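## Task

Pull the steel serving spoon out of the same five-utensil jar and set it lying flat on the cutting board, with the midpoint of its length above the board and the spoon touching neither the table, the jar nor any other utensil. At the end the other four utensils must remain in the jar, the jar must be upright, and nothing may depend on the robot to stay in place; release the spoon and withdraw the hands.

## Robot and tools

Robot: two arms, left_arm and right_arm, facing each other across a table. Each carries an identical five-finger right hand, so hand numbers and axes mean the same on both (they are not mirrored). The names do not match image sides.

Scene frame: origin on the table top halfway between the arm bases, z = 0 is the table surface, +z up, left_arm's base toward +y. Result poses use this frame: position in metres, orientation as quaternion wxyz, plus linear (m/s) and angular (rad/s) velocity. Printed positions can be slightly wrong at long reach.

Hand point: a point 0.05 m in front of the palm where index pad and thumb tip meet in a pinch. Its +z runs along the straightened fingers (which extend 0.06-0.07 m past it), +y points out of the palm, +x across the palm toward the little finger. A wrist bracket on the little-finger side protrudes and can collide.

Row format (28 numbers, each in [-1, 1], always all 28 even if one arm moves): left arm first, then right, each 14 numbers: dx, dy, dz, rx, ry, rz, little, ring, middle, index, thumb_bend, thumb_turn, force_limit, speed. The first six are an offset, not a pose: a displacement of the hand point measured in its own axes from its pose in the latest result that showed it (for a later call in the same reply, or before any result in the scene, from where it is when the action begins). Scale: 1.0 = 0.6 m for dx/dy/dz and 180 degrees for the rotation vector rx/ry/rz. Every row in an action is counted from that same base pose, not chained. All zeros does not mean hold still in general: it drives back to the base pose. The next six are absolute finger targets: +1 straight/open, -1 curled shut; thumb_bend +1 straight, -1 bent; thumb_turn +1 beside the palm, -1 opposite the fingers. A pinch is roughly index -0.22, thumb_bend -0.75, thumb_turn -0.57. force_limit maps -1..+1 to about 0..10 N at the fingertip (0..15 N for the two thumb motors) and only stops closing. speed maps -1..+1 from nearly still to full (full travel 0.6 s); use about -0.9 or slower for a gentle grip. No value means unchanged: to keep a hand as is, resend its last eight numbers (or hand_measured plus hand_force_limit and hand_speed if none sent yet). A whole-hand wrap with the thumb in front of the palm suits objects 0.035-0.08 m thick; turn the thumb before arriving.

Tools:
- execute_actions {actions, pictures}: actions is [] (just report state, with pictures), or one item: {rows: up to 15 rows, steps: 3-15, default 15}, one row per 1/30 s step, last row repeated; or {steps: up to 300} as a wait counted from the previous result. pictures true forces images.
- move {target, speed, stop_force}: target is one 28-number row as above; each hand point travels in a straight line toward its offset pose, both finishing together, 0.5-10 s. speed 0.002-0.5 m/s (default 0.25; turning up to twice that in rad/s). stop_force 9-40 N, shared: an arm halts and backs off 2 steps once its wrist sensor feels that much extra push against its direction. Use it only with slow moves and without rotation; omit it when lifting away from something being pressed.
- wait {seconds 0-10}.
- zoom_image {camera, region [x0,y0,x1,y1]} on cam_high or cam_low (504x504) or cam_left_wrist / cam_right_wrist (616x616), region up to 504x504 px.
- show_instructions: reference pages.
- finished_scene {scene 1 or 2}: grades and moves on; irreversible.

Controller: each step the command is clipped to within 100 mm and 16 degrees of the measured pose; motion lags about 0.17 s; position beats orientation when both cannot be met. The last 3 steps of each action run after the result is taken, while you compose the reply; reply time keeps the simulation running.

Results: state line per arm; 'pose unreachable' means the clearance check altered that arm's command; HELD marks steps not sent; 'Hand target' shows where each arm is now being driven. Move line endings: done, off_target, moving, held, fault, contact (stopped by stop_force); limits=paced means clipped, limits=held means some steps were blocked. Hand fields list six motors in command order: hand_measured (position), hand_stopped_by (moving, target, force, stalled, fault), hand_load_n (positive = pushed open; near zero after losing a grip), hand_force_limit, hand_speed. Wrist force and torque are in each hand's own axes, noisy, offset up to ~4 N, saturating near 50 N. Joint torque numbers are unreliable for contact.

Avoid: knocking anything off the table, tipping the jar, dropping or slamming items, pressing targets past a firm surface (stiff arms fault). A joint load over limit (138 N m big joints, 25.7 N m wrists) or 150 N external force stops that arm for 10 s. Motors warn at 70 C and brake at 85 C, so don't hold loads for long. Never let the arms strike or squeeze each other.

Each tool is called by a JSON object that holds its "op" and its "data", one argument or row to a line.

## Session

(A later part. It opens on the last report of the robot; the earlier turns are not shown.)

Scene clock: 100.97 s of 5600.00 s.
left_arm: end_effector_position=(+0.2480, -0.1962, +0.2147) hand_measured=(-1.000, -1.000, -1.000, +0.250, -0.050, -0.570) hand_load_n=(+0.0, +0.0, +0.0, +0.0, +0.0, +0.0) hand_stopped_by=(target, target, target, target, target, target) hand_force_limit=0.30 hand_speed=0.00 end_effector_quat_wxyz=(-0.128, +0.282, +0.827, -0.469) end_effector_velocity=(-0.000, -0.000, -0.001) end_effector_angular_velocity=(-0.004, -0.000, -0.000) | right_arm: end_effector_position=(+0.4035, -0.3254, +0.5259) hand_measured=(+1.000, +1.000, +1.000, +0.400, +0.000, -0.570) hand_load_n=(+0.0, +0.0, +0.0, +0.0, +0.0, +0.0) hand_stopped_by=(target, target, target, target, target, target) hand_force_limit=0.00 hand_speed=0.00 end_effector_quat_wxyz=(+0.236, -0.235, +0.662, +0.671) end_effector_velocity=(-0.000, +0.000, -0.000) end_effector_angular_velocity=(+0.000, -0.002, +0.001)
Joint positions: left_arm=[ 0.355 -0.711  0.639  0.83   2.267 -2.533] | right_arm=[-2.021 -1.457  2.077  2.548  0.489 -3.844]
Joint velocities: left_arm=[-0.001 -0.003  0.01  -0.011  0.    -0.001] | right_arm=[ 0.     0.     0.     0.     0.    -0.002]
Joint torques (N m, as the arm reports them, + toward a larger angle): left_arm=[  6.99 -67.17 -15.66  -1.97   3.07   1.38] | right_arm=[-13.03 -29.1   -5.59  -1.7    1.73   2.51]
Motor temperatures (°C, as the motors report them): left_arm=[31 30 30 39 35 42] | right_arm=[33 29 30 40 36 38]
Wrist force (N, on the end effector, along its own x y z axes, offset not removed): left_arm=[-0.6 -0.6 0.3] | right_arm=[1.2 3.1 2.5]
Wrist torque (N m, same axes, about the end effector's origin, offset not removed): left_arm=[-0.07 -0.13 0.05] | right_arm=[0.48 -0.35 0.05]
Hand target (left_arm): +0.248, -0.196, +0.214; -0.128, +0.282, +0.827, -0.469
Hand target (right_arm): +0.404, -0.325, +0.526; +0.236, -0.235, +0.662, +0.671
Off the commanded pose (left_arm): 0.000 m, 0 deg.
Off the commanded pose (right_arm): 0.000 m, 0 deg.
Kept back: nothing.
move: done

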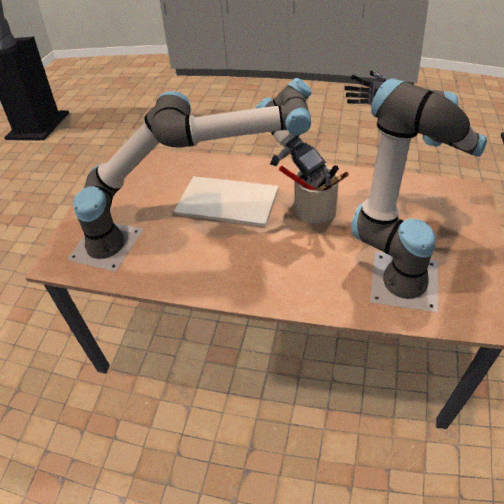

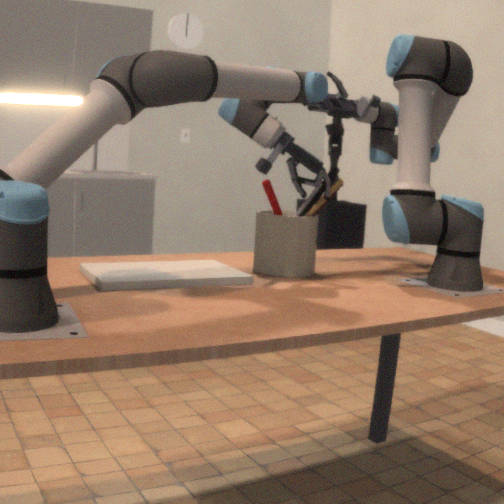

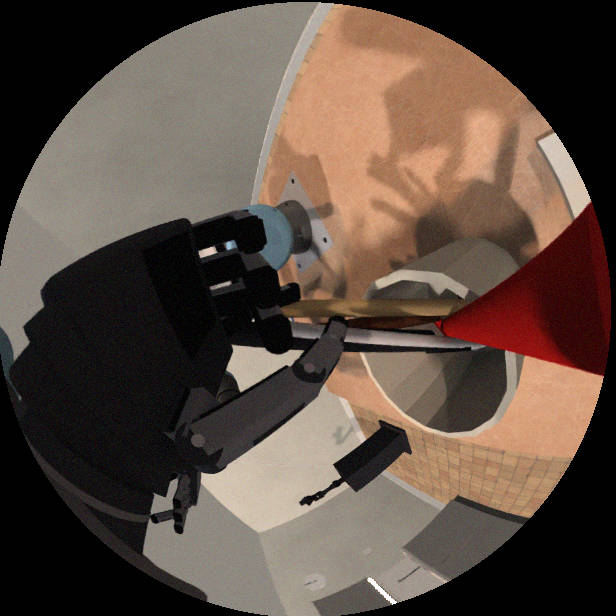

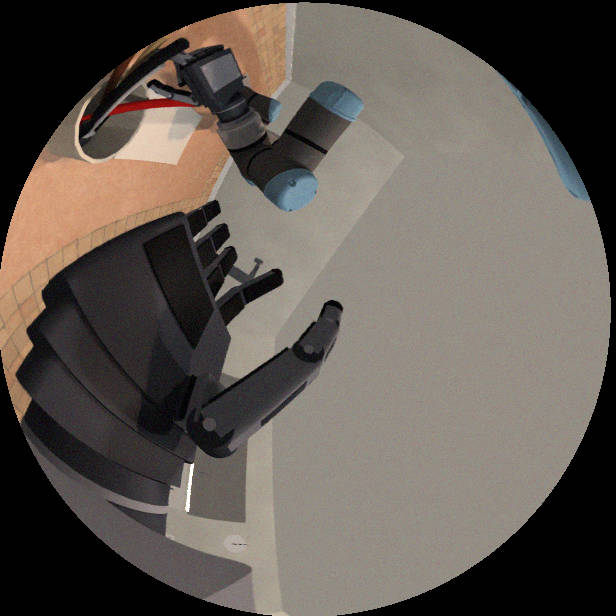

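{"op": "move", "data": {
  "target": [-0.007,0.009,0.005,0,0,0,-1,-1,-1,0.25,-0.05,-0.57,0.3,0,0,0,0,0,0,0,1,1,1,0.4,0,-0.57,0,0],
  "speed": 0.03
}}

{"op": "execute_actions", "data": {
  "actions": [
    {"rows":[[0,0,0,0,0,0,-1,-1,-1,-0.4,-0.9,-0.57,0.4,-0.7,0,0,0,0,0,0,1,1,1,0.4,0,-0.57,0,0]],"steps":5}
  ]
}}

{"op": "wait", "data": {
  "seconds": 2
}}

{"op": "move", "data": {
  "target": [0,-0.072,-0.042,0,0,0,-1,-1,-1,-0.4,-0.9,-0.57,0.4,-0.7,0,0,0,0,0,0,1,1,1,0.4,0,-0.57,0,0],
  "speed": 0.04
}}

{"op": "zoom_image", "data": {
  "camera": "cam_low",
  "region": [220, 110, 380, 240]
}}

Scene clock: 101.97 s of 5600.00 s.
left_arm: end_effector_position=(+0.2517, -0.1986, +0.2090) hand_measured=(-1.000, -1.000, -1.000, +0.250, -0.050, -0.570) hand_load_n=(+0.0, +0.0, +0.0, +0.0, +0.0, +0.0) hand_stopped_by=(target, target, target, target, target, target) hand_force_limit=0.30 hand_speed=0.00 end_effector_quat_wxyz=(-0.128, +0.282, +0.827, -0.469) end_effector_velocity=(+0.001, -0.001, -0.002) end_effector_angular_velocity=(+0.000, -0.000, -0.000) | right_arm: end_effector_position=(+0.4035, -0.3254, +0.5259) hand_measured=(+1.000, +1.000, +1.000, +0.400, +0.000, -0.570) hand_load_n=(+0.0, +0.0, +0.0, +0.0, +0.0, +0.0) hand_stopped_by=(target, target, target, target, target, target) hand_force_limit=0.00 hand_speed=0.00 end_effector_quat_wxyz=(+0.236, -0.235, +0.662, +0.671) end_effector_velocity=(+0.000, -0.000, -0.000) end_effector_angular_velocity=(+0.000, -0.000, -0.001)
Joint positions: left_arm=[ 0.359 -0.697  0.628  0.829  2.271 -2.529] | right_arm=[-2.021 -1.457  2.077  2.548  0.489 -3.844]
Joint velocities: left_arm=[ 0.001  0.006 -0.006  0.001  0.001  0.001] | right_arm=[-0.001  0.     0.    -0.    -0.001 -0.001]
Joint torques (N m, as the arm reports them, + toward a larger angle): left_arm=[  5.62 -44.22 -29.32   2.32   3.17   2.38] | right_arm=[-13.31 -29.58  -8.23  -1.75   1.79   2.36]
Motor temperatures (°C, as the motors report them): left_arm=[31 30 30 39 35 42] | right_arm=[33 29 30 40 36 38]
Wrist force (N, on the end effector, along its own x y z axes, offset not removed): left_arm=[0.9 -1.2 0.7] | right_arm=[0.7 4.3 2.2]
Wrist torque (N m, same axes, about the end effector's origin, offset not removed): left_arm=[-0.03 -0.29 0.11] | right_arm=[0.71 -0.35 0.11]
Hand target (left_arm): +0.252, -0.199, +0.209; -0.128, +0.282, +0.827, -0.469
Hand target (right_arm): +0.404, -0.325, +0.526; +0.236, -0.235, +0.662, +0.671
Off the commanded pose (left_arm): 0.000 m, 0 deg.
Off the commanded pose (right_arm): 0.000 m, 0 deg.
Kept back: nothing.
move: done

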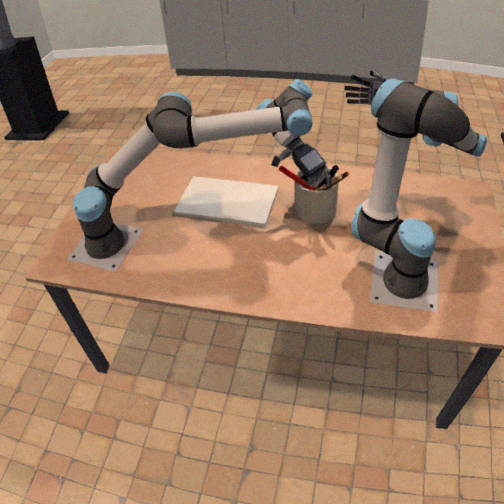

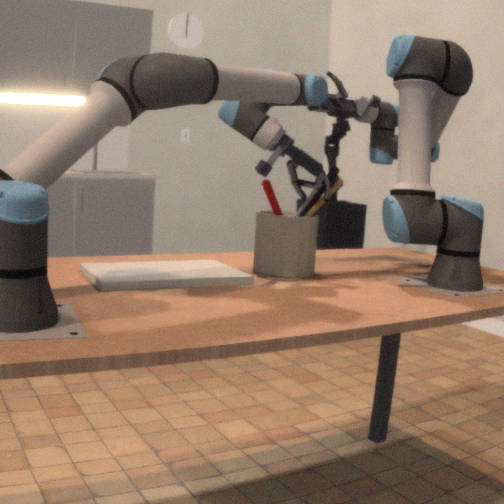

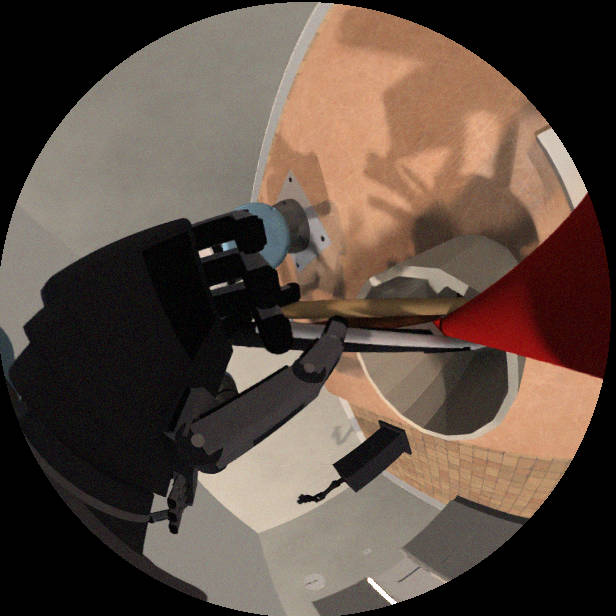

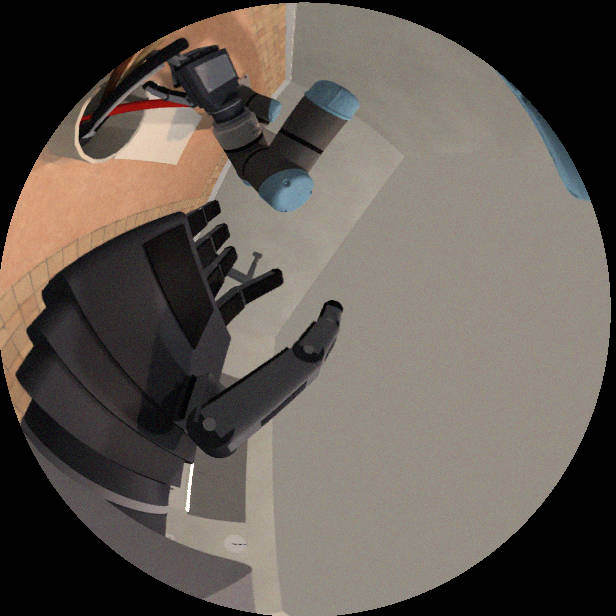

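Scene clock: 102.03 s of 5600.00 s.
left_arm: end_effector_position=(+0.2518, -0.1987, +0.2089) hand_measured=(-1.000, -1.000, -1.000, +0.250, -0.050, -0.570) hand_load_n=(+0.0, +0.0, +0.0, +0.0, +0.0, +0.0) hand_stopped_by=(target, target, target, moving, moving, target) hand_force_limit=0.40 hand_speed=-0.70 end_effector_quat_wxyz=(-0.128, +0.282, +0.827, -0.469) end_effector_velocity=(-0.001, -0.000, -0.001) end_effector_angular_velocity=(+0.001, +0.002, -0.001) | right_arm: end_effector_position=(+0.4035, -0.3254, +0.5259) hand_measured=(+1.000, +1.000, +1.000, +0.400, +0.000, -0.570) hand_load_n=(+0.0, +0.0, +0.0, +0.0, +0.0, +0.0) hand_stopped_by=(target, target, target, target, target, target) hand_force_limit=0.00 hand_speed=0.00 end_effector_quat_wxyz=(+0.236, -0.235, +0.662, +0.671) end_effector_velocity=(-0.000, +0.001, +0.000) end_effector_angular_velocity=(-0.000, -0.000, +0.001)
Joint positions: left_arm=[ 0.359 -0.697  0.628  0.829  2.271 -2.529] | right_arm=[-2.021 -1.457  2.077  2.548  0.489 -3.844]
Joint velocities: left_arm=[-0.001  0.001 -0.    -0.     0.001 -0.001] | right_arm=[ 0.001 -0.001 -0.     0.     0.     0.   ]
Joint torques (N m, as the arm reports them, + toward a larger angle): left_arm=[  7.46 -45.8  -29.24   2.96   2.88   2.34] | right_arm=[-13.51 -30.67  -6.93  -1.67   1.72   2.51]
Motor temperatures (°C, as the motors report them): left_arm=[31 30 30 39 35 42] | right_arm=[33 29 30 40 36 38]
Wrist force (N, on the end effector, along its own x y z axes, offset not removed): left_arm=[0.4 -0.2 0.6] | right_arm=[1.8 2.6 1.0]
Wrist torque (N m, same axes, about the end effector's origin, offset not removed): left_arm=[0.08 -0.21 0.12] | right_arm=[0.55 -0.56 0.12]
Steps of this call (steps 1 to 2: the first 2 steps of this action). Readings (end_effector_position | what the end effector reports):
1: left_arm (+0.2518, -0.1987, +0.2089) | right_arm (+0.4035, -0.3254, +0.5259) | left_arm hand_measured=(-1.000, -1.000, -1.000, +0.250, -0.050, -0.570) hand_load_n=(+0.0, +0.0, +0.0, +0.0, +0.0, +0.0) hand_stopped_by=(target, target, target, moving, moving, target) hand_force_limit=0.40 hand_speed=-0.70 | right_arm hand_measured=(+1.000, +1.000, +1.000, +0.400, +0.000, -0.570) hand_load_n=(+0.0, +0.0, +0.0, +0.0, +0.0, +0.0) hand_stopped_by=(target, target, target, target, target, target) hand_force_limit=0.00 hand_speed=0.00
2: the state above

Scene clock: 104.13 s of 5600.00 s.
left_arm: end_effector_position=(+0.2517, -0.1986, +0.2090) hand_measured=(-1.000, -1.000, -1.000, -0.296, -0.444, -0.570) hand_load_n=(+0.0, +0.0, +0.0, +9.5, +10.0, +0.0) hand_stopped_by=(target, target, target, force, force, target) hand_force_limit=0.40 hand_speed=-0.70 end_effector_quat_wxyz=(-0.128, +0.282, +0.827, -0.469) end_effector_velocity=(+0.002, +0.000, +0.001) end_effector_angular_velocity=(-0.001, -0.001, +0.004) | right_arm: end_effector_position=(+0.4035, -0.3254, +0.5259) hand_measured=(+1.000, +1.000, +1.000, +0.400, +0.000, -0.570) hand_load_n=(+0.0, +0.0, +0.0, +0.0, +0.0, +0.0) hand_stopped_by=(target, target, target, target, target, target) hand_force_limit=0.00 hand_speed=0.00 end_effector_quat_wxyz=(+0.236, -0.235, +0.662, +0.671) end_effector_velocity=(-0.000, +0.000, -0.000) end_effector_angular_velocity=(+0.000, -0.001, +0.001)
Joint positions: left_arm=[ 0.359 -0.697  0.628  0.829  2.271 -2.529] | right_arm=[-2.021 -1.457  2.077  2.548  0.489 -3.844]
Joint velocities: left_arm=[ 0.002 -0.001 -0.    -0.001 -0.002 -0.001] | right_arm=[ 0.001  0.    -0.    -0.     0.    -0.001]
Joint torques (N m, as the arm reports them, + toward a larger angle): left_arm=[ -5.11 -66.58 -16.83   0.75  -1.39  -2.13] | right_arm=[-12.41 -30.69  -7.37  -1.51   1.8    2.43]
Motor temperatures (°C, as the motors report them): left_arm=[31 30 30 39 35 42] | right_arm=[33 29 30 40 36 38]
Wrist force (N, on the end effector, along its own x y z axes, offset not removed): left_arm=[0.0 -0.9 1.5] | right_arm=[1.6 2.0 4.0]
Wrist torque (N m, same axes, about the end effector's origin, offset not removed): left_arm=[-0.17 -0.27 0.06] | right_arm=[0.27 -0.56 0.09]
Hand target (left_arm): +0.252, -0.199, +0.209; -0.128, +0.282, +0.827, -0.469
Hand target (right_arm): +0.404, -0.325, +0.526; +0.236, -0.235, +0.662, +0.671
Off the commanded pose (left_arm): 0.000 m, 0 deg.
Off the commanded pose (right_arm): 0.000 m, 0 deg.
Kept back: nothing.
Steps of this call (steps 1 to 3: the last 3 steps of your previous action; steps 4 to 63: nothing new was sent). Readings (end_effector_position | what the end effector reports):
1: left_arm (+0.2518, -0.1987, +0.2089) | right_arm (+0.4035, -0.3254, +0.5259) | left_arm hand_measured=(-1.000, -1.000, -1.000, +0.250, -0.050, -0.570) hand_load_n=(+0.0, +0.0, +0.0, +0.0, +0.0, +0.0) hand_stopped_by=(target, target, target, moving, moving, target) hand_force_limit=0.40 hand_speed=-0.70 | right_arm hand_measured=(+1.000, +1.000, +1.000, +0.400, +0.000, -0.570) hand_load_n=(+0.0, +0.0, +0.0, +0.0, +0.0, +0.0) hand_stopped_by=(target, target, target, target, target, target) hand_force_limit=0.00 hand_speed=0.00
2: left_arm (+0.2518, -0.1987, +0.2089) | right_arm (+0.4035, -0.3254, +0.5259) | left_arm hand_measured=(-1.000, -1.000, -1.000, +0.234, -0.060, -0.570) hand_load_n=(+0.0, +0.0, +0.0, +0.0, +0.0, +0.0) hand_stopped_by=(target, target, target, moving, moving, target) hand_force_limit=0.40 hand_speed=-0.70 | right_arm hand_measured=(+1.000, +1.000, +1.000, +0.400, +0.000, -0.570) hand_load_n=(+0.0, +0.0, +0.0, +0.0, +0.0, +0.0) hand_stopped_by=(target, target, target, target, target, target) hand_force_limit=0.00 hand_speed=0.00
4: left_arm (+0.2518, -0.1987, +0.2089) | right_arm (+0.4035, -0.3254, +0.5259) | left_arm hand_measured=(-1.000, -1.000, -1.000, +0.202, -0.080, -0.570) hand_load_n=(+0.0, +0.0, +0.0, +0.0, +0.0, +0.0) hand_stopped_by=(target, target, target, moving, moving, target) hand_force_limit=0.40 hand_speed=-0.70 | right_arm hand_measured=(+1.000, +1.000, +1.000, +0.400, +0.000, -0.570) hand_load_n=(+0.0, +0.0, +0.0, +0.0, +0.0, +0.0) hand_stopped_by=(target, target, target, target, target, target) hand_force_limit=0.00 hand_speed=0.00
8: left_arm (+0.2518, -0.1986, +0.2088) | right_arm (+0.4035, -0.3254, +0.5259) | left_arm hand_measured=(-1.000, -1.000, -1.000, +0.134, -0.122, -0.570) hand_load_n=(+0.0, +0.0, +0.0, +0.0, +0.0, +0.0) hand_stopped_by=(target, target, target, moving, moving, target) hand_force_limit=0.40 hand_speed=-0.70 | right_arm hand_measured=(+1.000, +1.000, +1.000, +0.400, +0.000, -0.570) hand_load_n=(+0.0, +0.0, +0.0, +0.0, +0.0, +0.0) hand_stopped_by=(target, target, target, target, target, target) hand_force_limit=0.00 hand_speed=0.00
63: the state above

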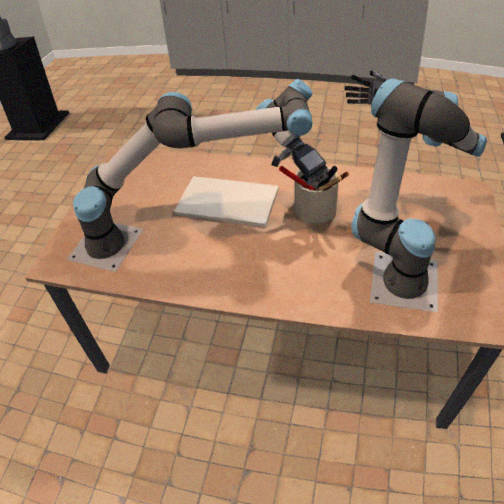

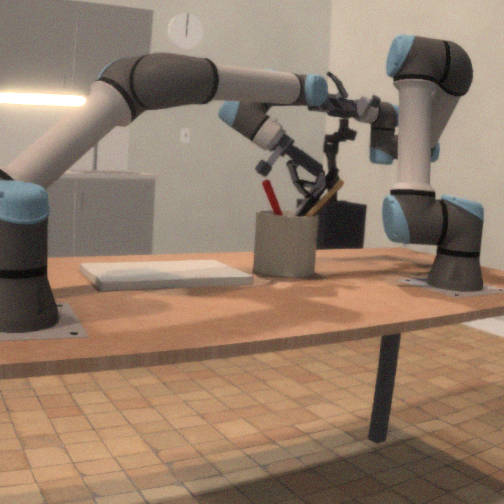

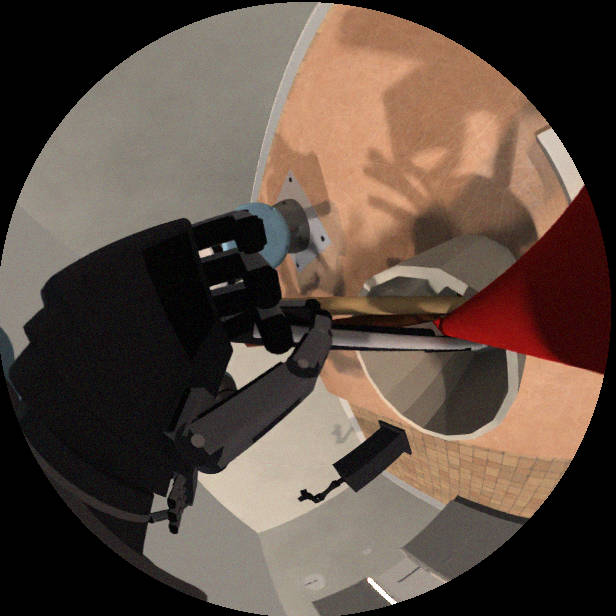

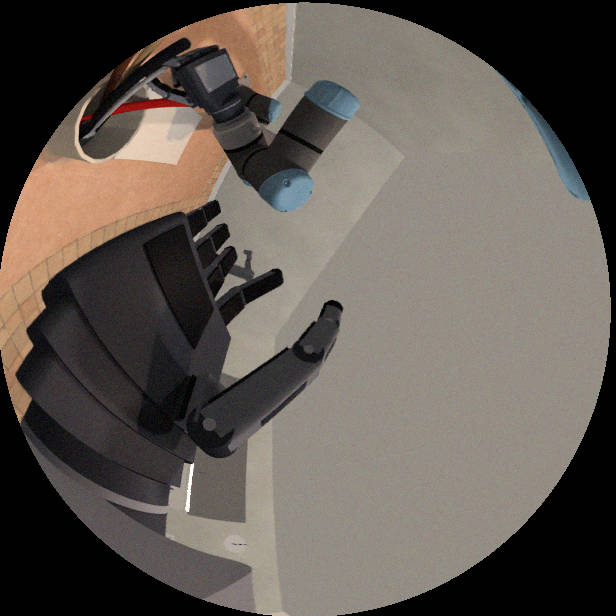

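Scene clock: 106.03 s of 5600.00 s.
left_arm: end_effector_position=(+0.2488, -0.1981, +0.2586) hand_measured=(-1.000, -1.000, -1.000, -0.296, -0.444, -0.570) hand_load_n=(+0.0, +0.0, +0.0, +9.5, +10.0, +0.0) hand_stopped_by=(target, target, target, force, force, target) hand_force_limit=0.40 hand_speed=-0.70 end_effector_quat_wxyz=(-0.128, +0.282, +0.827, -0.470) end_effector_velocity=(-0.001, -0.000, +0.003) end_effector_angular_velocity=(+0.001, -0.000, -0.002) | right_arm: end_effector_position=(+0.4035, -0.3254, +0.5259) hand_measured=(+1.000, +1.000, +1.000, +0.400, +0.000, -0.570) hand_load_n=(+0.0, +0.0, +0.0, +0.0, +0.0, +0.0) hand_stopped_by=(target, target, target, target, target, target) hand_force_limit=0.00 hand_speed=0.00 end_effector_quat_wxyz=(+0.236, -0.235, +0.662, +0.671) end_effector_velocity=(+0.000, -0.000, -0.000) end_effector_angular_velocity=(+0.000, -0.002, -0.001)
Joint positions: left_arm=[ 0.355 -0.674  0.457  0.974  2.268 -2.533] | right_arm=[-2.021 -1.457  2.077  2.548  0.489 -3.844]
Joint velocities: left_arm=[-0.001  0.006 -0.019  0.015  0.     0.002] | right_arm=[-0.     0.    -0.    -0.    -0.    -0.002]
Joint torques (N m, as the arm reports them, + toward a larger angle): left_arm=[ -7.57 -43.5  -28.72   3.39   0.57   2.17] | right_arm=[-13.98 -30.16  -7.74  -1.49   1.93   2.54]
Motor temperatures (°C, as the motors report them): left_arm=[31 30 30 39 35 42] | right_arm=[33 29 30 40 36 38]
Wrist force (N, on the end effector, along its own x y z axes, offset not removed): left_arm=[0.3 -2.3 1.7] | right_arm=[0.9 2.4 2.8]
Wrist torque (N m, same axes, about the end effector's origin, offset not removed): left_arm=[-0.42 -0.32 0.10] | right_arm=[0.35 -0.46 0.06]
Hand target (left_arm): +0.249, -0.198, +0.259; -0.128, +0.282, +0.827, -0.469
Hand target (right_arm): +0.404, -0.325, +0.526; +0.236, -0.235, +0.662, +0.671
Off the commanded pose (left_arm): 0.000 m, 0 deg.
Off the commanded pose (right_arm): 0.000 m, 0 deg.
Kept back: nothing.
move: done

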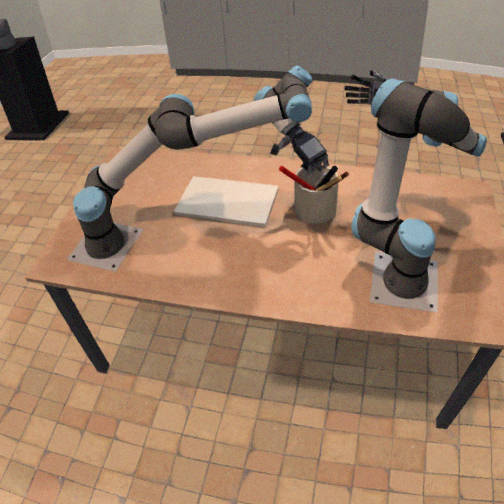

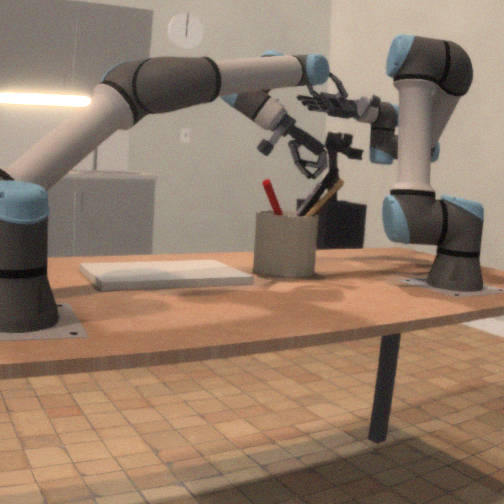

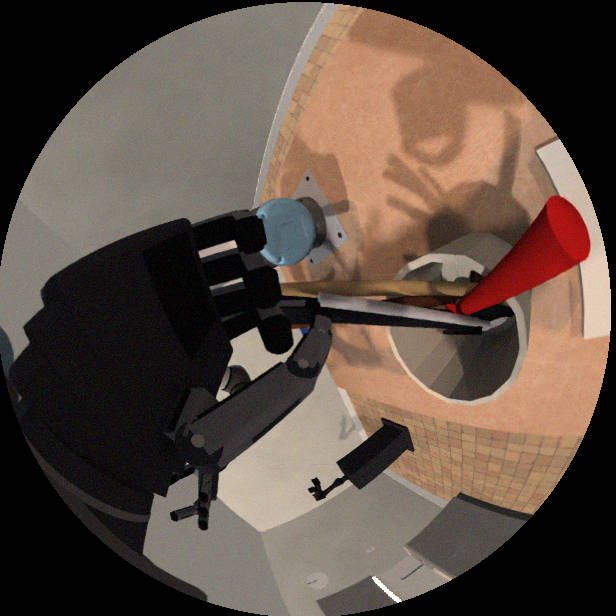

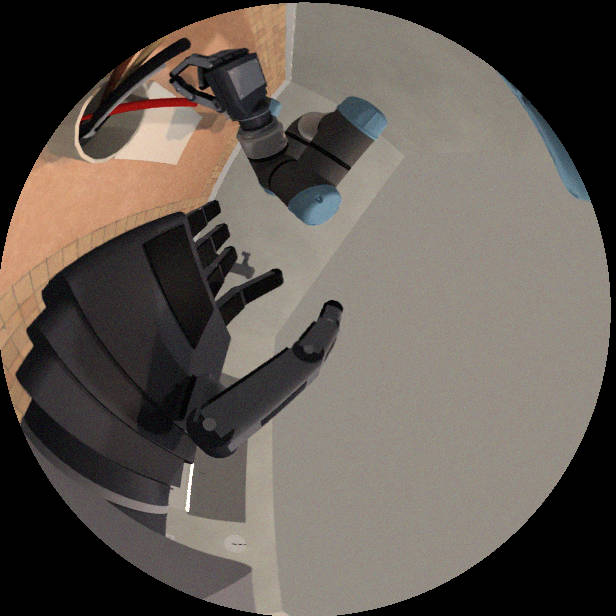

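Region (220, 110, 380, 240) of cam_low's 504x504 image, scaled by 3.150, with more detail than that image has; it fills the top 410 rows of this view, and the rest is white.

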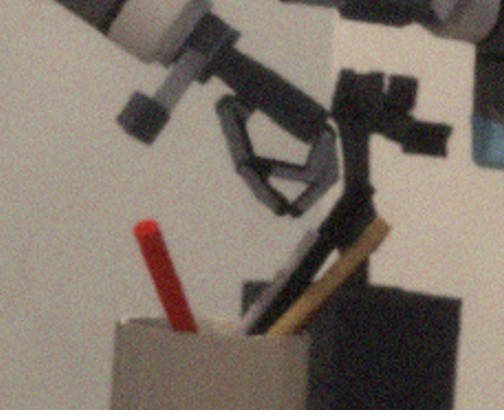

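{"op": "move", "data": {
  "target": [-0.013,0,0,0,0,0,-1,-1,-1,0.25,-0.05,-0.57,0.3,0,0,0,0,0,0,0,1,1,1,0.4,0,-0.57,0,0],
  "speed": 0.03
}}

{"op": "move", "data": {
  "target": [0,0.066,0.038,0,0,0,-1,-1,-1,0.25,-0.05,-0.57,0.3,0,0,0,0,0,0,0,1,1,1,0.4,0,-0.57,0,0],
  "speed": 0.03
}}

{"op": "execute_actions", "data": {
  "actions": [
    {"rows":[[0,0,0,0,0,0,-1,-1,-1,-0.4,-0.9,-0.57,0.4,-0.7,0,0,0,0,0,0,1,1,1,0.4,0,-0.57,0,0]],"steps":5}
  ]
}}

{"op": "wait", "data": {
  "seconds": 2
}}

Scene clock: 107.03 s of 5600.00 s.
left_arm: end_effector_position=(+0.2548, -0.2024, +0.2589) hand_measured=(-1.000, -1.000, -1.000, +0.250, -0.050, -0.570) hand_load_n=(+0.0, +0.0, +0.0, +0.0, +0.0, +0.0) hand_stopped_by=(target, target, target, target, target, target) hand_force_limit=0.30 hand_speed=0.00 end_effector_quat_wxyz=(-0.127, +0.282, +0.827, -0.470) end_effector_velocity=(+0.001, -0.002, -0.000) end_effector_angular_velocity=(+0.003, +0.000, -0.001) | right_arm: end_effector_position=(+0.4035, -0.3254, +0.5259) hand_measured=(+1.000, +1.000, +1.000, +0.400, +0.000, -0.570) hand_load_n=(+0.0, +0.0, +0.0, +0.0, +0.0, +0.0) hand_stopped_by=(target, target, target, target, target, target) hand_force_limit=0.00 hand_speed=0.00 end_effector_quat_wxyz=(+0.236, -0.235, +0.662, +0.671) end_effector_velocity=(+0.000, -0.000, +0.000) end_effector_angular_velocity=(-0.000, +0.000, -0.001)
Joint positions: left_arm=[ 0.362 -0.636  0.385  1.011  2.272 -2.527] | right_arm=[-2.021 -1.457  2.077  2.548  0.489 -3.844]
Joint velocities: left_arm=[ 0.001  0.023 -0.043  0.025  0.002  0.003] | right_arm=[-0.001 -0.     0.    -0.    -0.     0.   ]
Joint torques (N m, as the arm reports them, + toward a larger angle): left_arm=[  8.24 -45.27 -28.98   3.     2.75   2.5 ] | right_arm=[-12.87 -29.31  -7.62  -1.54   1.8    2.52]
Motor temperatures (°C, as the motors report them): left_arm=[31 30 30 39 35 42] | right_arm=[33 29 30 40 36 38]
Wrist force (N, on the end effector, along its own x y z axes, offset not removed): left_arm=[0.3 -1.5 1.7] | right_arm=[1.6 3.1 2.5]
Wrist torque (N m, same axes, about the end effector's origin, offset not removed): left_arm=[-0.14 -0.22 0.08] | right_arm=[0.52 -0.48 0.15]
Hand target (left_arm): +0.255, -0.203, +0.259; -0.128, +0.282, +0.827, -0.470
Hand target (right_arm): +0.404, -0.325, +0.526; +0.236, -0.235, +0.662, +0.671
Off the commanded pose (left_arm): 0.000 m, 0 deg.
Off the commanded pose (right_arm): 0.000 m, 0 deg.
Kept back: nothing.
move: done

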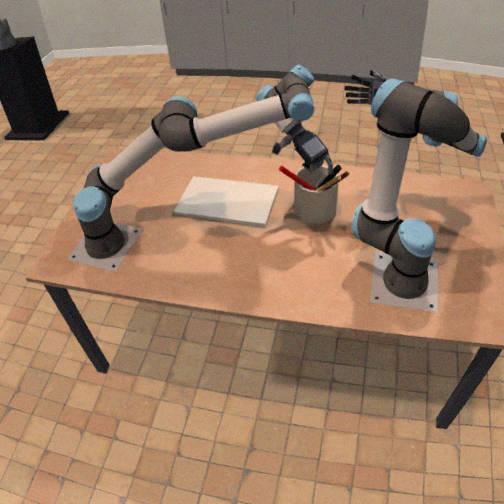

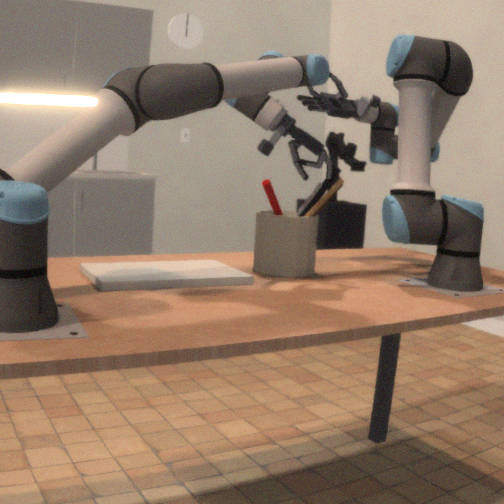

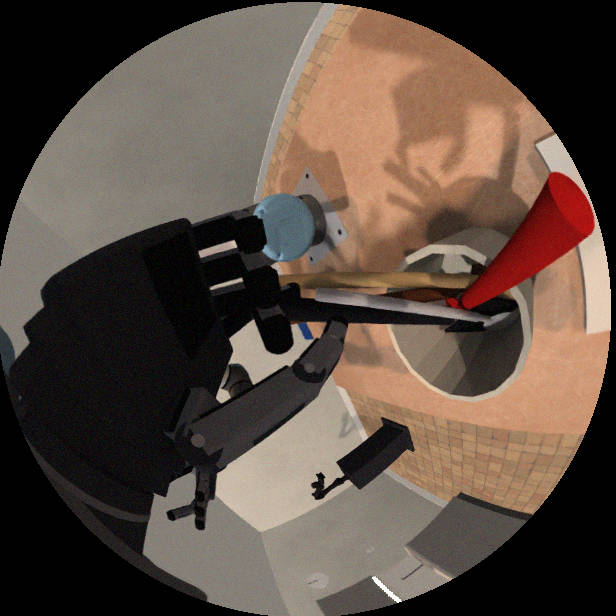

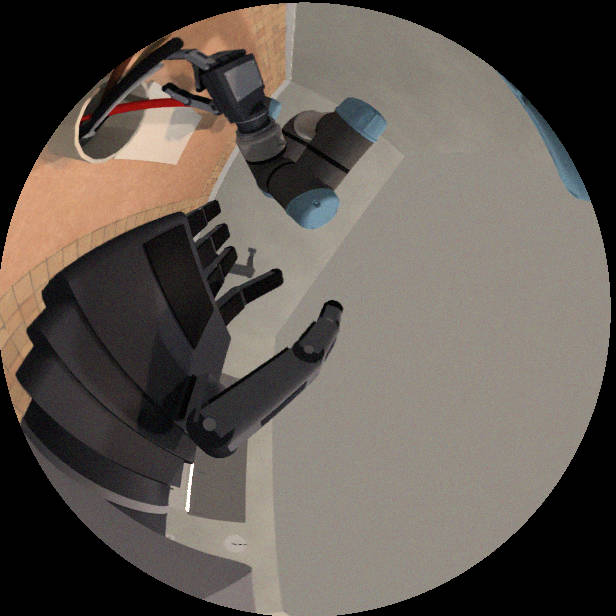

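Scene clock: 108.93 s of 5600.00 s.
left_arm: end_effector_position=(+0.2576, -0.2027, +0.2137) hand_measured=(-1.000, -1.000, -1.000, +0.250, -0.050, -0.570) hand_load_n=(+0.0, +0.0, +0.0, +0.0, +0.0, +0.0) hand_stopped_by=(target, target, target, target, target, target) hand_force_limit=0.30 hand_speed=0.00 end_effector_quat_wxyz=(-0.127, +0.282, +0.827, -0.470) end_effector_velocity=(-0.000, -0.000, -0.002) end_effector_angular_velocity=(-0.002, -0.001, +0.001) | right_arm: end_effector_position=(+0.4035, -0.3254, +0.5259) hand_measured=(+1.000, +1.000, +1.000, +0.400, +0.000, -0.570) hand_load_n=(+0.0, +0.0, +0.0, +0.0, +0.0, +0.0) hand_stopped_by=(target, target, target, target, target, target) hand_force_limit=0.00 hand_speed=0.00 end_effector_quat_wxyz=(+0.236, -0.235, +0.662, +0.671) end_effector_velocity=(-0.000, -0.000, -0.000) end_effector_angular_velocity=(+0.000, +0.000, +0.000)
Joint positions: left_arm=[ 0.366 -0.668  0.564  0.867  2.275 -2.523] | right_arm=[-2.021 -1.457  2.077  2.548  0.489 -3.844]
Joint velocities: left_arm=[-0.    -0.004  0.012 -0.011 -0.001 -0.001] | right_arm=[-0.001  0.     0.     0.     0.001  0.   ]
Joint torques (N m, as the arm reports them, + toward a larger angle): left_arm=[  7.54 -67.83 -15.39  -2.35   2.78   0.78] | right_arm=[-12.66 -30.46  -7.27  -1.59   1.86   2.54]
Motor temperatures (°C, as the motors report them): left_arm=[31 30 30 39 35 42] | right_arm=[33 29 30 40 36 38]
Wrist force (N, on the end effector, along its own x y z axes, offset not removed): left_arm=[-0.5 -0.6 1.1] | right_arm=[1.9 1.5 3.3]
Wrist torque (N m, same axes, about the end effector's origin, offset not removed): left_arm=[-0.04 -0.13 0.08] | right_arm=[0.24 -0.57 0.16]
Hand target (left_arm): +0.258, -0.203, +0.213; -0.127, +0.282, +0.827, -0.470
Hand target (right_arm): +0.404, -0.325, +0.526; +0.236, -0.235, +0.662, +0.671
Off the commanded pose (left_arm): 0.000 m, 0 deg.
Off the commanded pose (right_arm): 0.000 m, 0 deg.
Kept back: nothing.
move: done

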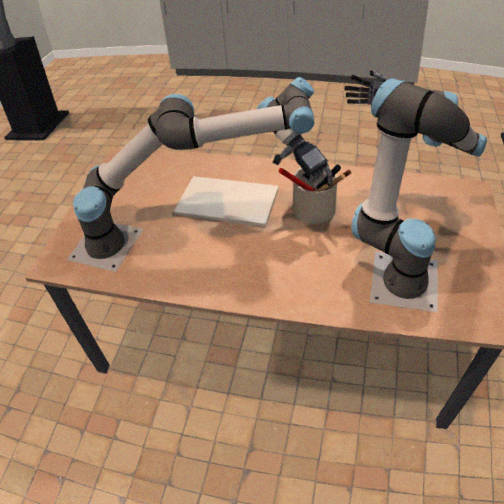

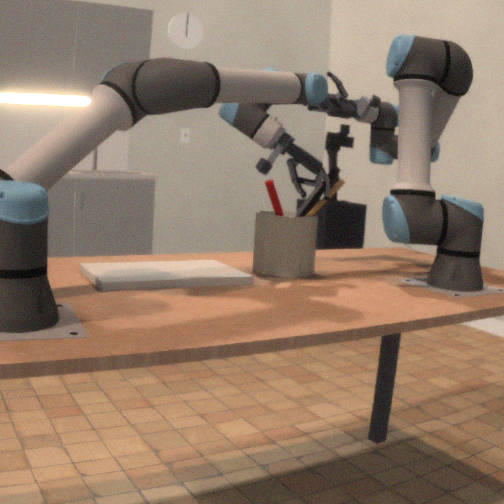

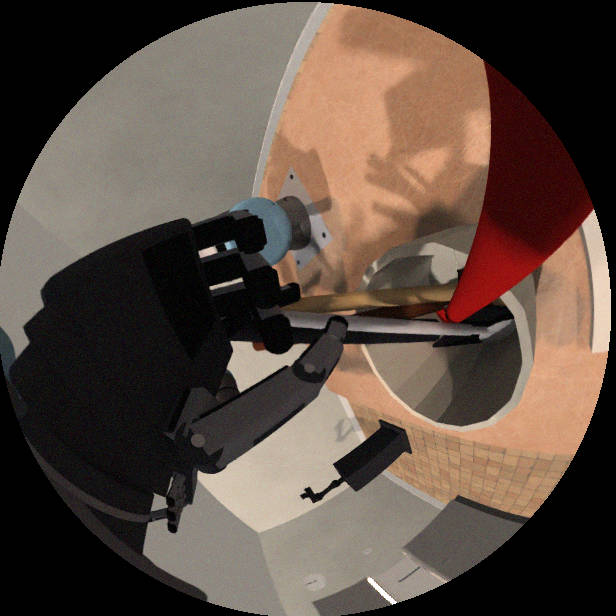

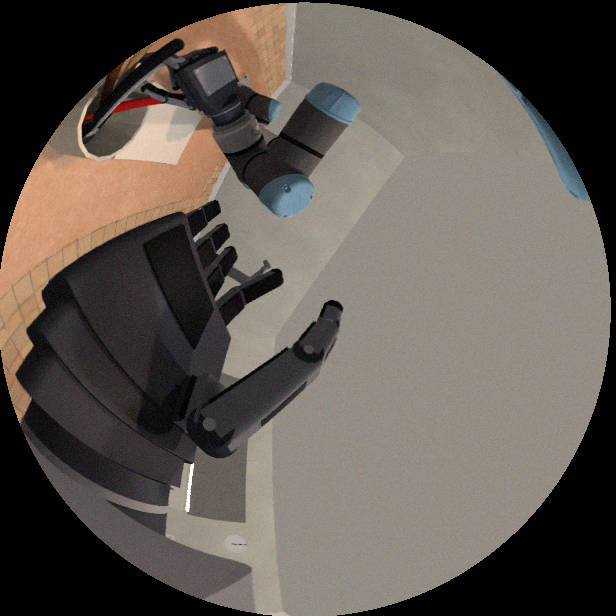

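Scene clock: 109.00 s of 5600.00 s.
left_arm: end_effector_position=(+0.2576, -0.2027, +0.2136) hand_measured=(-1.000, -1.000, -1.000, +0.250, -0.050, -0.570) hand_load_n=(+0.0, +0.0, +0.0, +0.0, +0.0, +0.0) hand_stopped_by=(target, target, target, moving, moving, target) hand_force_limit=0.40 hand_speed=-0.70 end_effector_quat_wxyz=(-0.127, +0.282, +0.827, -0.470) end_effector_velocity=(-0.002, -0.000, +0.001) end_effector_angular_velocity=(-0.001, -0.000, -0.003) | right_arm: end_effector_position=(+0.4035, -0.3254, +0.5259) hand_measured=(+1.000, +1.000, +1.000, +0.400, +0.000, -0.570) hand_load_n=(+0.0, +0.0, +0.0, +0.0, +0.0, +0.0) hand_stopped_by=(target, target, target, target, target, target) hand_force_limit=0.00 hand_speed=0.00 end_effector_quat_wxyz=(+0.236, -0.235, +0.662, +0.671) end_effector_velocity=(+0.000, +0.000, -0.000) end_effector_angular_velocity=(+0.000, -0.000, +0.000)
Joint positions: left_arm=[ 0.366 -0.668  0.564  0.867  2.275 -2.523] | right_arm=[-2.021 -1.457  2.077  2.548  0.489 -3.844]
Joint velocities: left_arm=[-0.002 -0.002  0.     0.001  0.001  0.001] | right_arm=[ 0.     0.001 -0.     0.    -0.    -0.001]
Joint torques (N m, as the arm reports them, + toward a larger angle): left_arm=[  7.18 -68.99 -15.21  -1.75   2.63   0.24] | right_arm=[-12.82 -29.84  -7.17  -1.5    1.76   2.52]
Motor temperatures (°C, as the motors report them): left_arm=[31 30 30 39 35 42] | right_arm=[33 29 30 40 36 38]
Wrist force (N, on the end effector, along its own x y z axes, offset not removed): left_arm=[1.0 -0.9 1.2] | right_arm=[1.6 2.3 1.9]
Wrist torque (N m, same axes, about the end effector's origin, offset not removed): left_arm=[-0.03 -0.41 0.19] | right_arm=[0.41 -0.45 0.07]
Steps of this call (steps 1 to 2: the first 2 steps of this action). Readings (end_effector_position | what the end effector reports):
1: left_arm (+0.2576, -0.2027, +0.2136) | right_arm (+0.4035, -0.3254, +0.5259) | left_arm hand_measured=(-1.000, -1.000, -1.000, +0.250, -0.050, -0.570) hand_load_n=(+0.0, +0.0, +0.0, +0.0, +0.0, +0.0) hand_stopped_by=(target, target, target, moving, moving, target) hand_force_limit=0.40 hand_speed=-0.70 | right_arm hand_measured=(+1.000, +1.000, +1.000, +0.400, +0.000, -0.570) hand_load_n=(+0.0, +0.0, +0.0, +0.0, +0.0, +0.0) hand_stopped_by=(target, target, target, target, target, target) hand_force_limit=0.00 hand_speed=0.00
2: the state above

Scene clock: 111.10 s of 5600.00 s.
left_arm: end_effector_position=(+0.2576, -0.2027, +0.2137) hand_measured=(-1.000, -1.000, -1.000, -0.146, -0.306, -0.570) hand_load_n=(+0.0, +0.0, +0.0, +7.5, +10.5, -1.0) hand_stopped_by=(target, target, target, force, force, target) hand_force_limit=0.40 hand_speed=-0.70 end_effector_quat_wxyz=(-0.127, +0.282, +0.827, -0.470) end_effector_velocity=(-0.000, -0.000, -0.001) end_effector_angular_velocity=(-0.000, -0.001, -0.001) | right_arm: end_effector_position=(+0.4035, -0.3254, +0.5259) hand_measured=(+1.000, +1.000, +1.000, +0.400, +0.000, -0.570) hand_load_n=(+0.0, +0.0, +0.0, +0.0, +0.0, +0.0) hand_stopped_by=(target, target, target, target, target, target) hand_force_limit=0.00 hand_speed=0.00 end_effector_quat_wxyz=(+0.236, -0.235, +0.662, +0.671) end_effector_velocity=(+0.000, +0.000, +0.000) end_effector_angular_velocity=(-0.000, +0.000, -0.001)
Joint positions: left_arm=[ 0.366 -0.668  0.564  0.867  2.276 -2.523] | right_arm=[-2.021 -1.457  2.077  2.548  0.489 -3.844]
Joint velocities: left_arm=[-0.     0.001  0.    -0.001  0.     0.001] | right_arm=[ 0.    -0.    -0.     0.    -0.001  0.   ]
Joint torques (N m, as the arm reports them, + toward a larger angle): left_arm=[ -0.84 -43.64 -12.93   2.99  -0.02  -1.19] | right_arm=[-12.92 -29.28  -6.67  -1.59   1.99   2.36]
Motor temperatures (°C, as the motors report them): left_arm=[31 30 30 39 35 42] | right_arm=[33 29 30 40 36 38]
Wrist force (N, on the end effector, along its own x y z axes, offset not removed): left_arm=[1.6 -7.0 -0.9] | right_arm=[1.4 0.6 2.5]
Wrist torque (N m, same axes, about the end effector's origin, offset not removed): left_arm=[-0.58 -0.37 0.05] | right_arm=[0.17 -0.43 -0.04]
Hand target (left_arm): +0.258, -0.203, +0.214; -0.127, +0.282, +0.827, -0.470
Hand target (right_arm): +0.404, -0.325, +0.526; +0.236, -0.235, +0.662, +0.671
Off the commanded pose (left_arm): 0.000 m, 0 deg.
Off the commanded pose (right_arm): 0.000 m, 0 deg.
Kept back: nothing.
Steps of this call (steps 1 to 3: the last 3 steps of your previous action; steps 4 to 63: nothing new was sent). Readings (end_effector_position | what the end effector reports):
1: left_arm (+0.2576, -0.2027, +0.2136) | right_arm (+0.4035, -0.3254, +0.5259) | left_arm hand_measured=(-1.000, -1.000, -1.000, +0.250, -0.050, -0.570) hand_load_n=(+0.0, +0.0, +0.0, +0.0, +0.0, +0.0) hand_stopped_by=(target, target, target, moving, moving, target) hand_force_limit=0.40 hand_speed=-0.70 | right_arm hand_measured=(+1.000, +1.000, +1.000, +0.400, +0.000, -0.570) hand_load_n=(+0.0, +0.0, +0.0, +0.0, +0.0, +0.0) hand_stopped_by=(target, target, target, target, target, target) hand_force_limit=0.00 hand_speed=0.00
2: left_arm (+0.2576, -0.2027, +0.2136) | right_arm (+0.4035, -0.3254, +0.5259) | left_arm hand_measured=(-1.000, -1.000, -1.000, +0.234, -0.060, -0.570) hand_load_n=(+0.0, +0.0, +0.0, +0.0, +0.0, +0.0) hand_stopped_by=(target, target, target, moving, moving, target) hand_force_limit=0.40 hand_speed=-0.70 | right_arm hand_measured=(+1.000, +1.000, +1.000, +0.400, +0.000, -0.570) hand_load_n=(+0.0, +0.0, +0.0, +0.0, +0.0, +0.0) hand_stopped_by=(target, target, target, target, target, target) hand_force_limit=0.00 hand_speed=0.00
4: left_arm (+0.2576, -0.2027, +0.2136) | right_arm (+0.4035, -0.3254, +0.5259) | left_arm hand_measured=(-1.000, -1.000, -1.000, +0.202, -0.080, -0.570) hand_load_n=(+0.0, +0.0, +0.0, +0.5, +0.0, +0.0) hand_stopped_by=(target, target, target, moving, moving, target) hand_force_limit=0.40 hand_speed=-0.70 | right_arm hand_measured=(+1.000, +1.000, +1.000, +0.400, +0.000, -0.570) hand_load_n=(+0.0, +0.0, +0.0, +0.0, +0.0, +0.0) hand_stopped_by=(target, target, target, target, target, target) hand_force_limit=0.00 hand_speed=0.00
8: left_arm (+0.2576, -0.2027, +0.2138) | right_arm (+0.4035, -0.3254, +0.5259) | left_arm hand_measured=(-1.000, -1.000, -1.000, +0.134, -0.122, -0.570) hand_load_n=(+0.0, +0.0, +0.0, +0.0, +0.0, +0.0) hand_stopped_by=(target, target, target, moving, moving, target) hand_force_limit=0.40 hand_speed=-0.70 | right_arm hand_measured=(+1.000, +1.000, +1.000, +0.400, +0.000, -0.570) hand_load_n=(+0.0, +0.0, +0.0, +0.0, +0.0, +0.0) hand_stopped_by=(target, target, target, target, target, target) hand_force_limit=0.00 hand_speed=0.00
63: the state above

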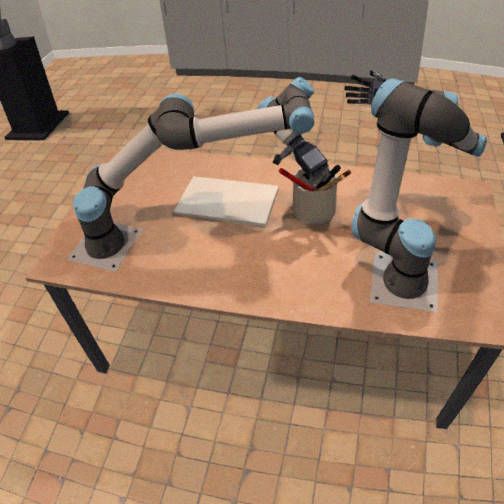

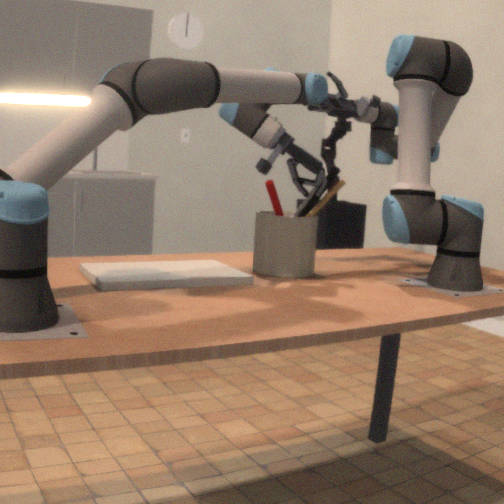

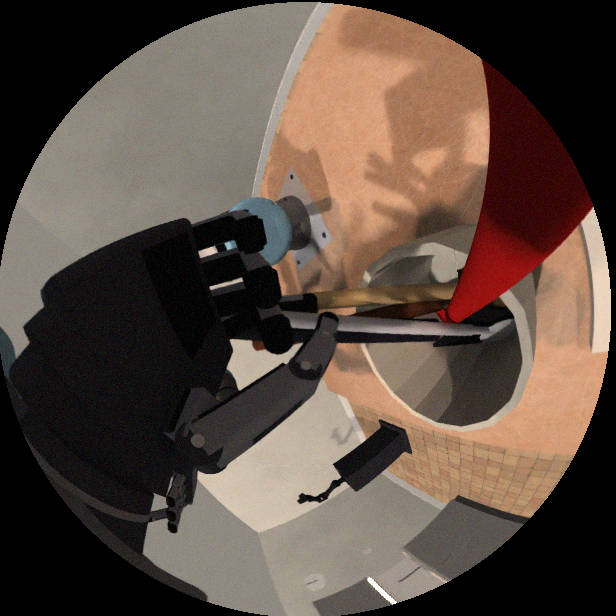

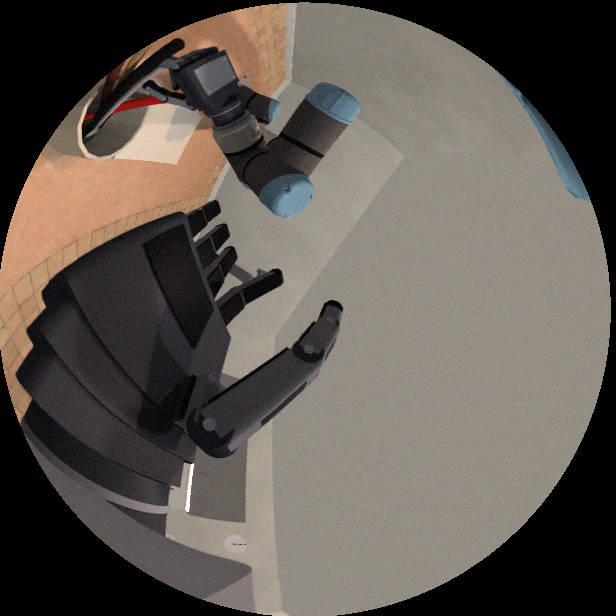

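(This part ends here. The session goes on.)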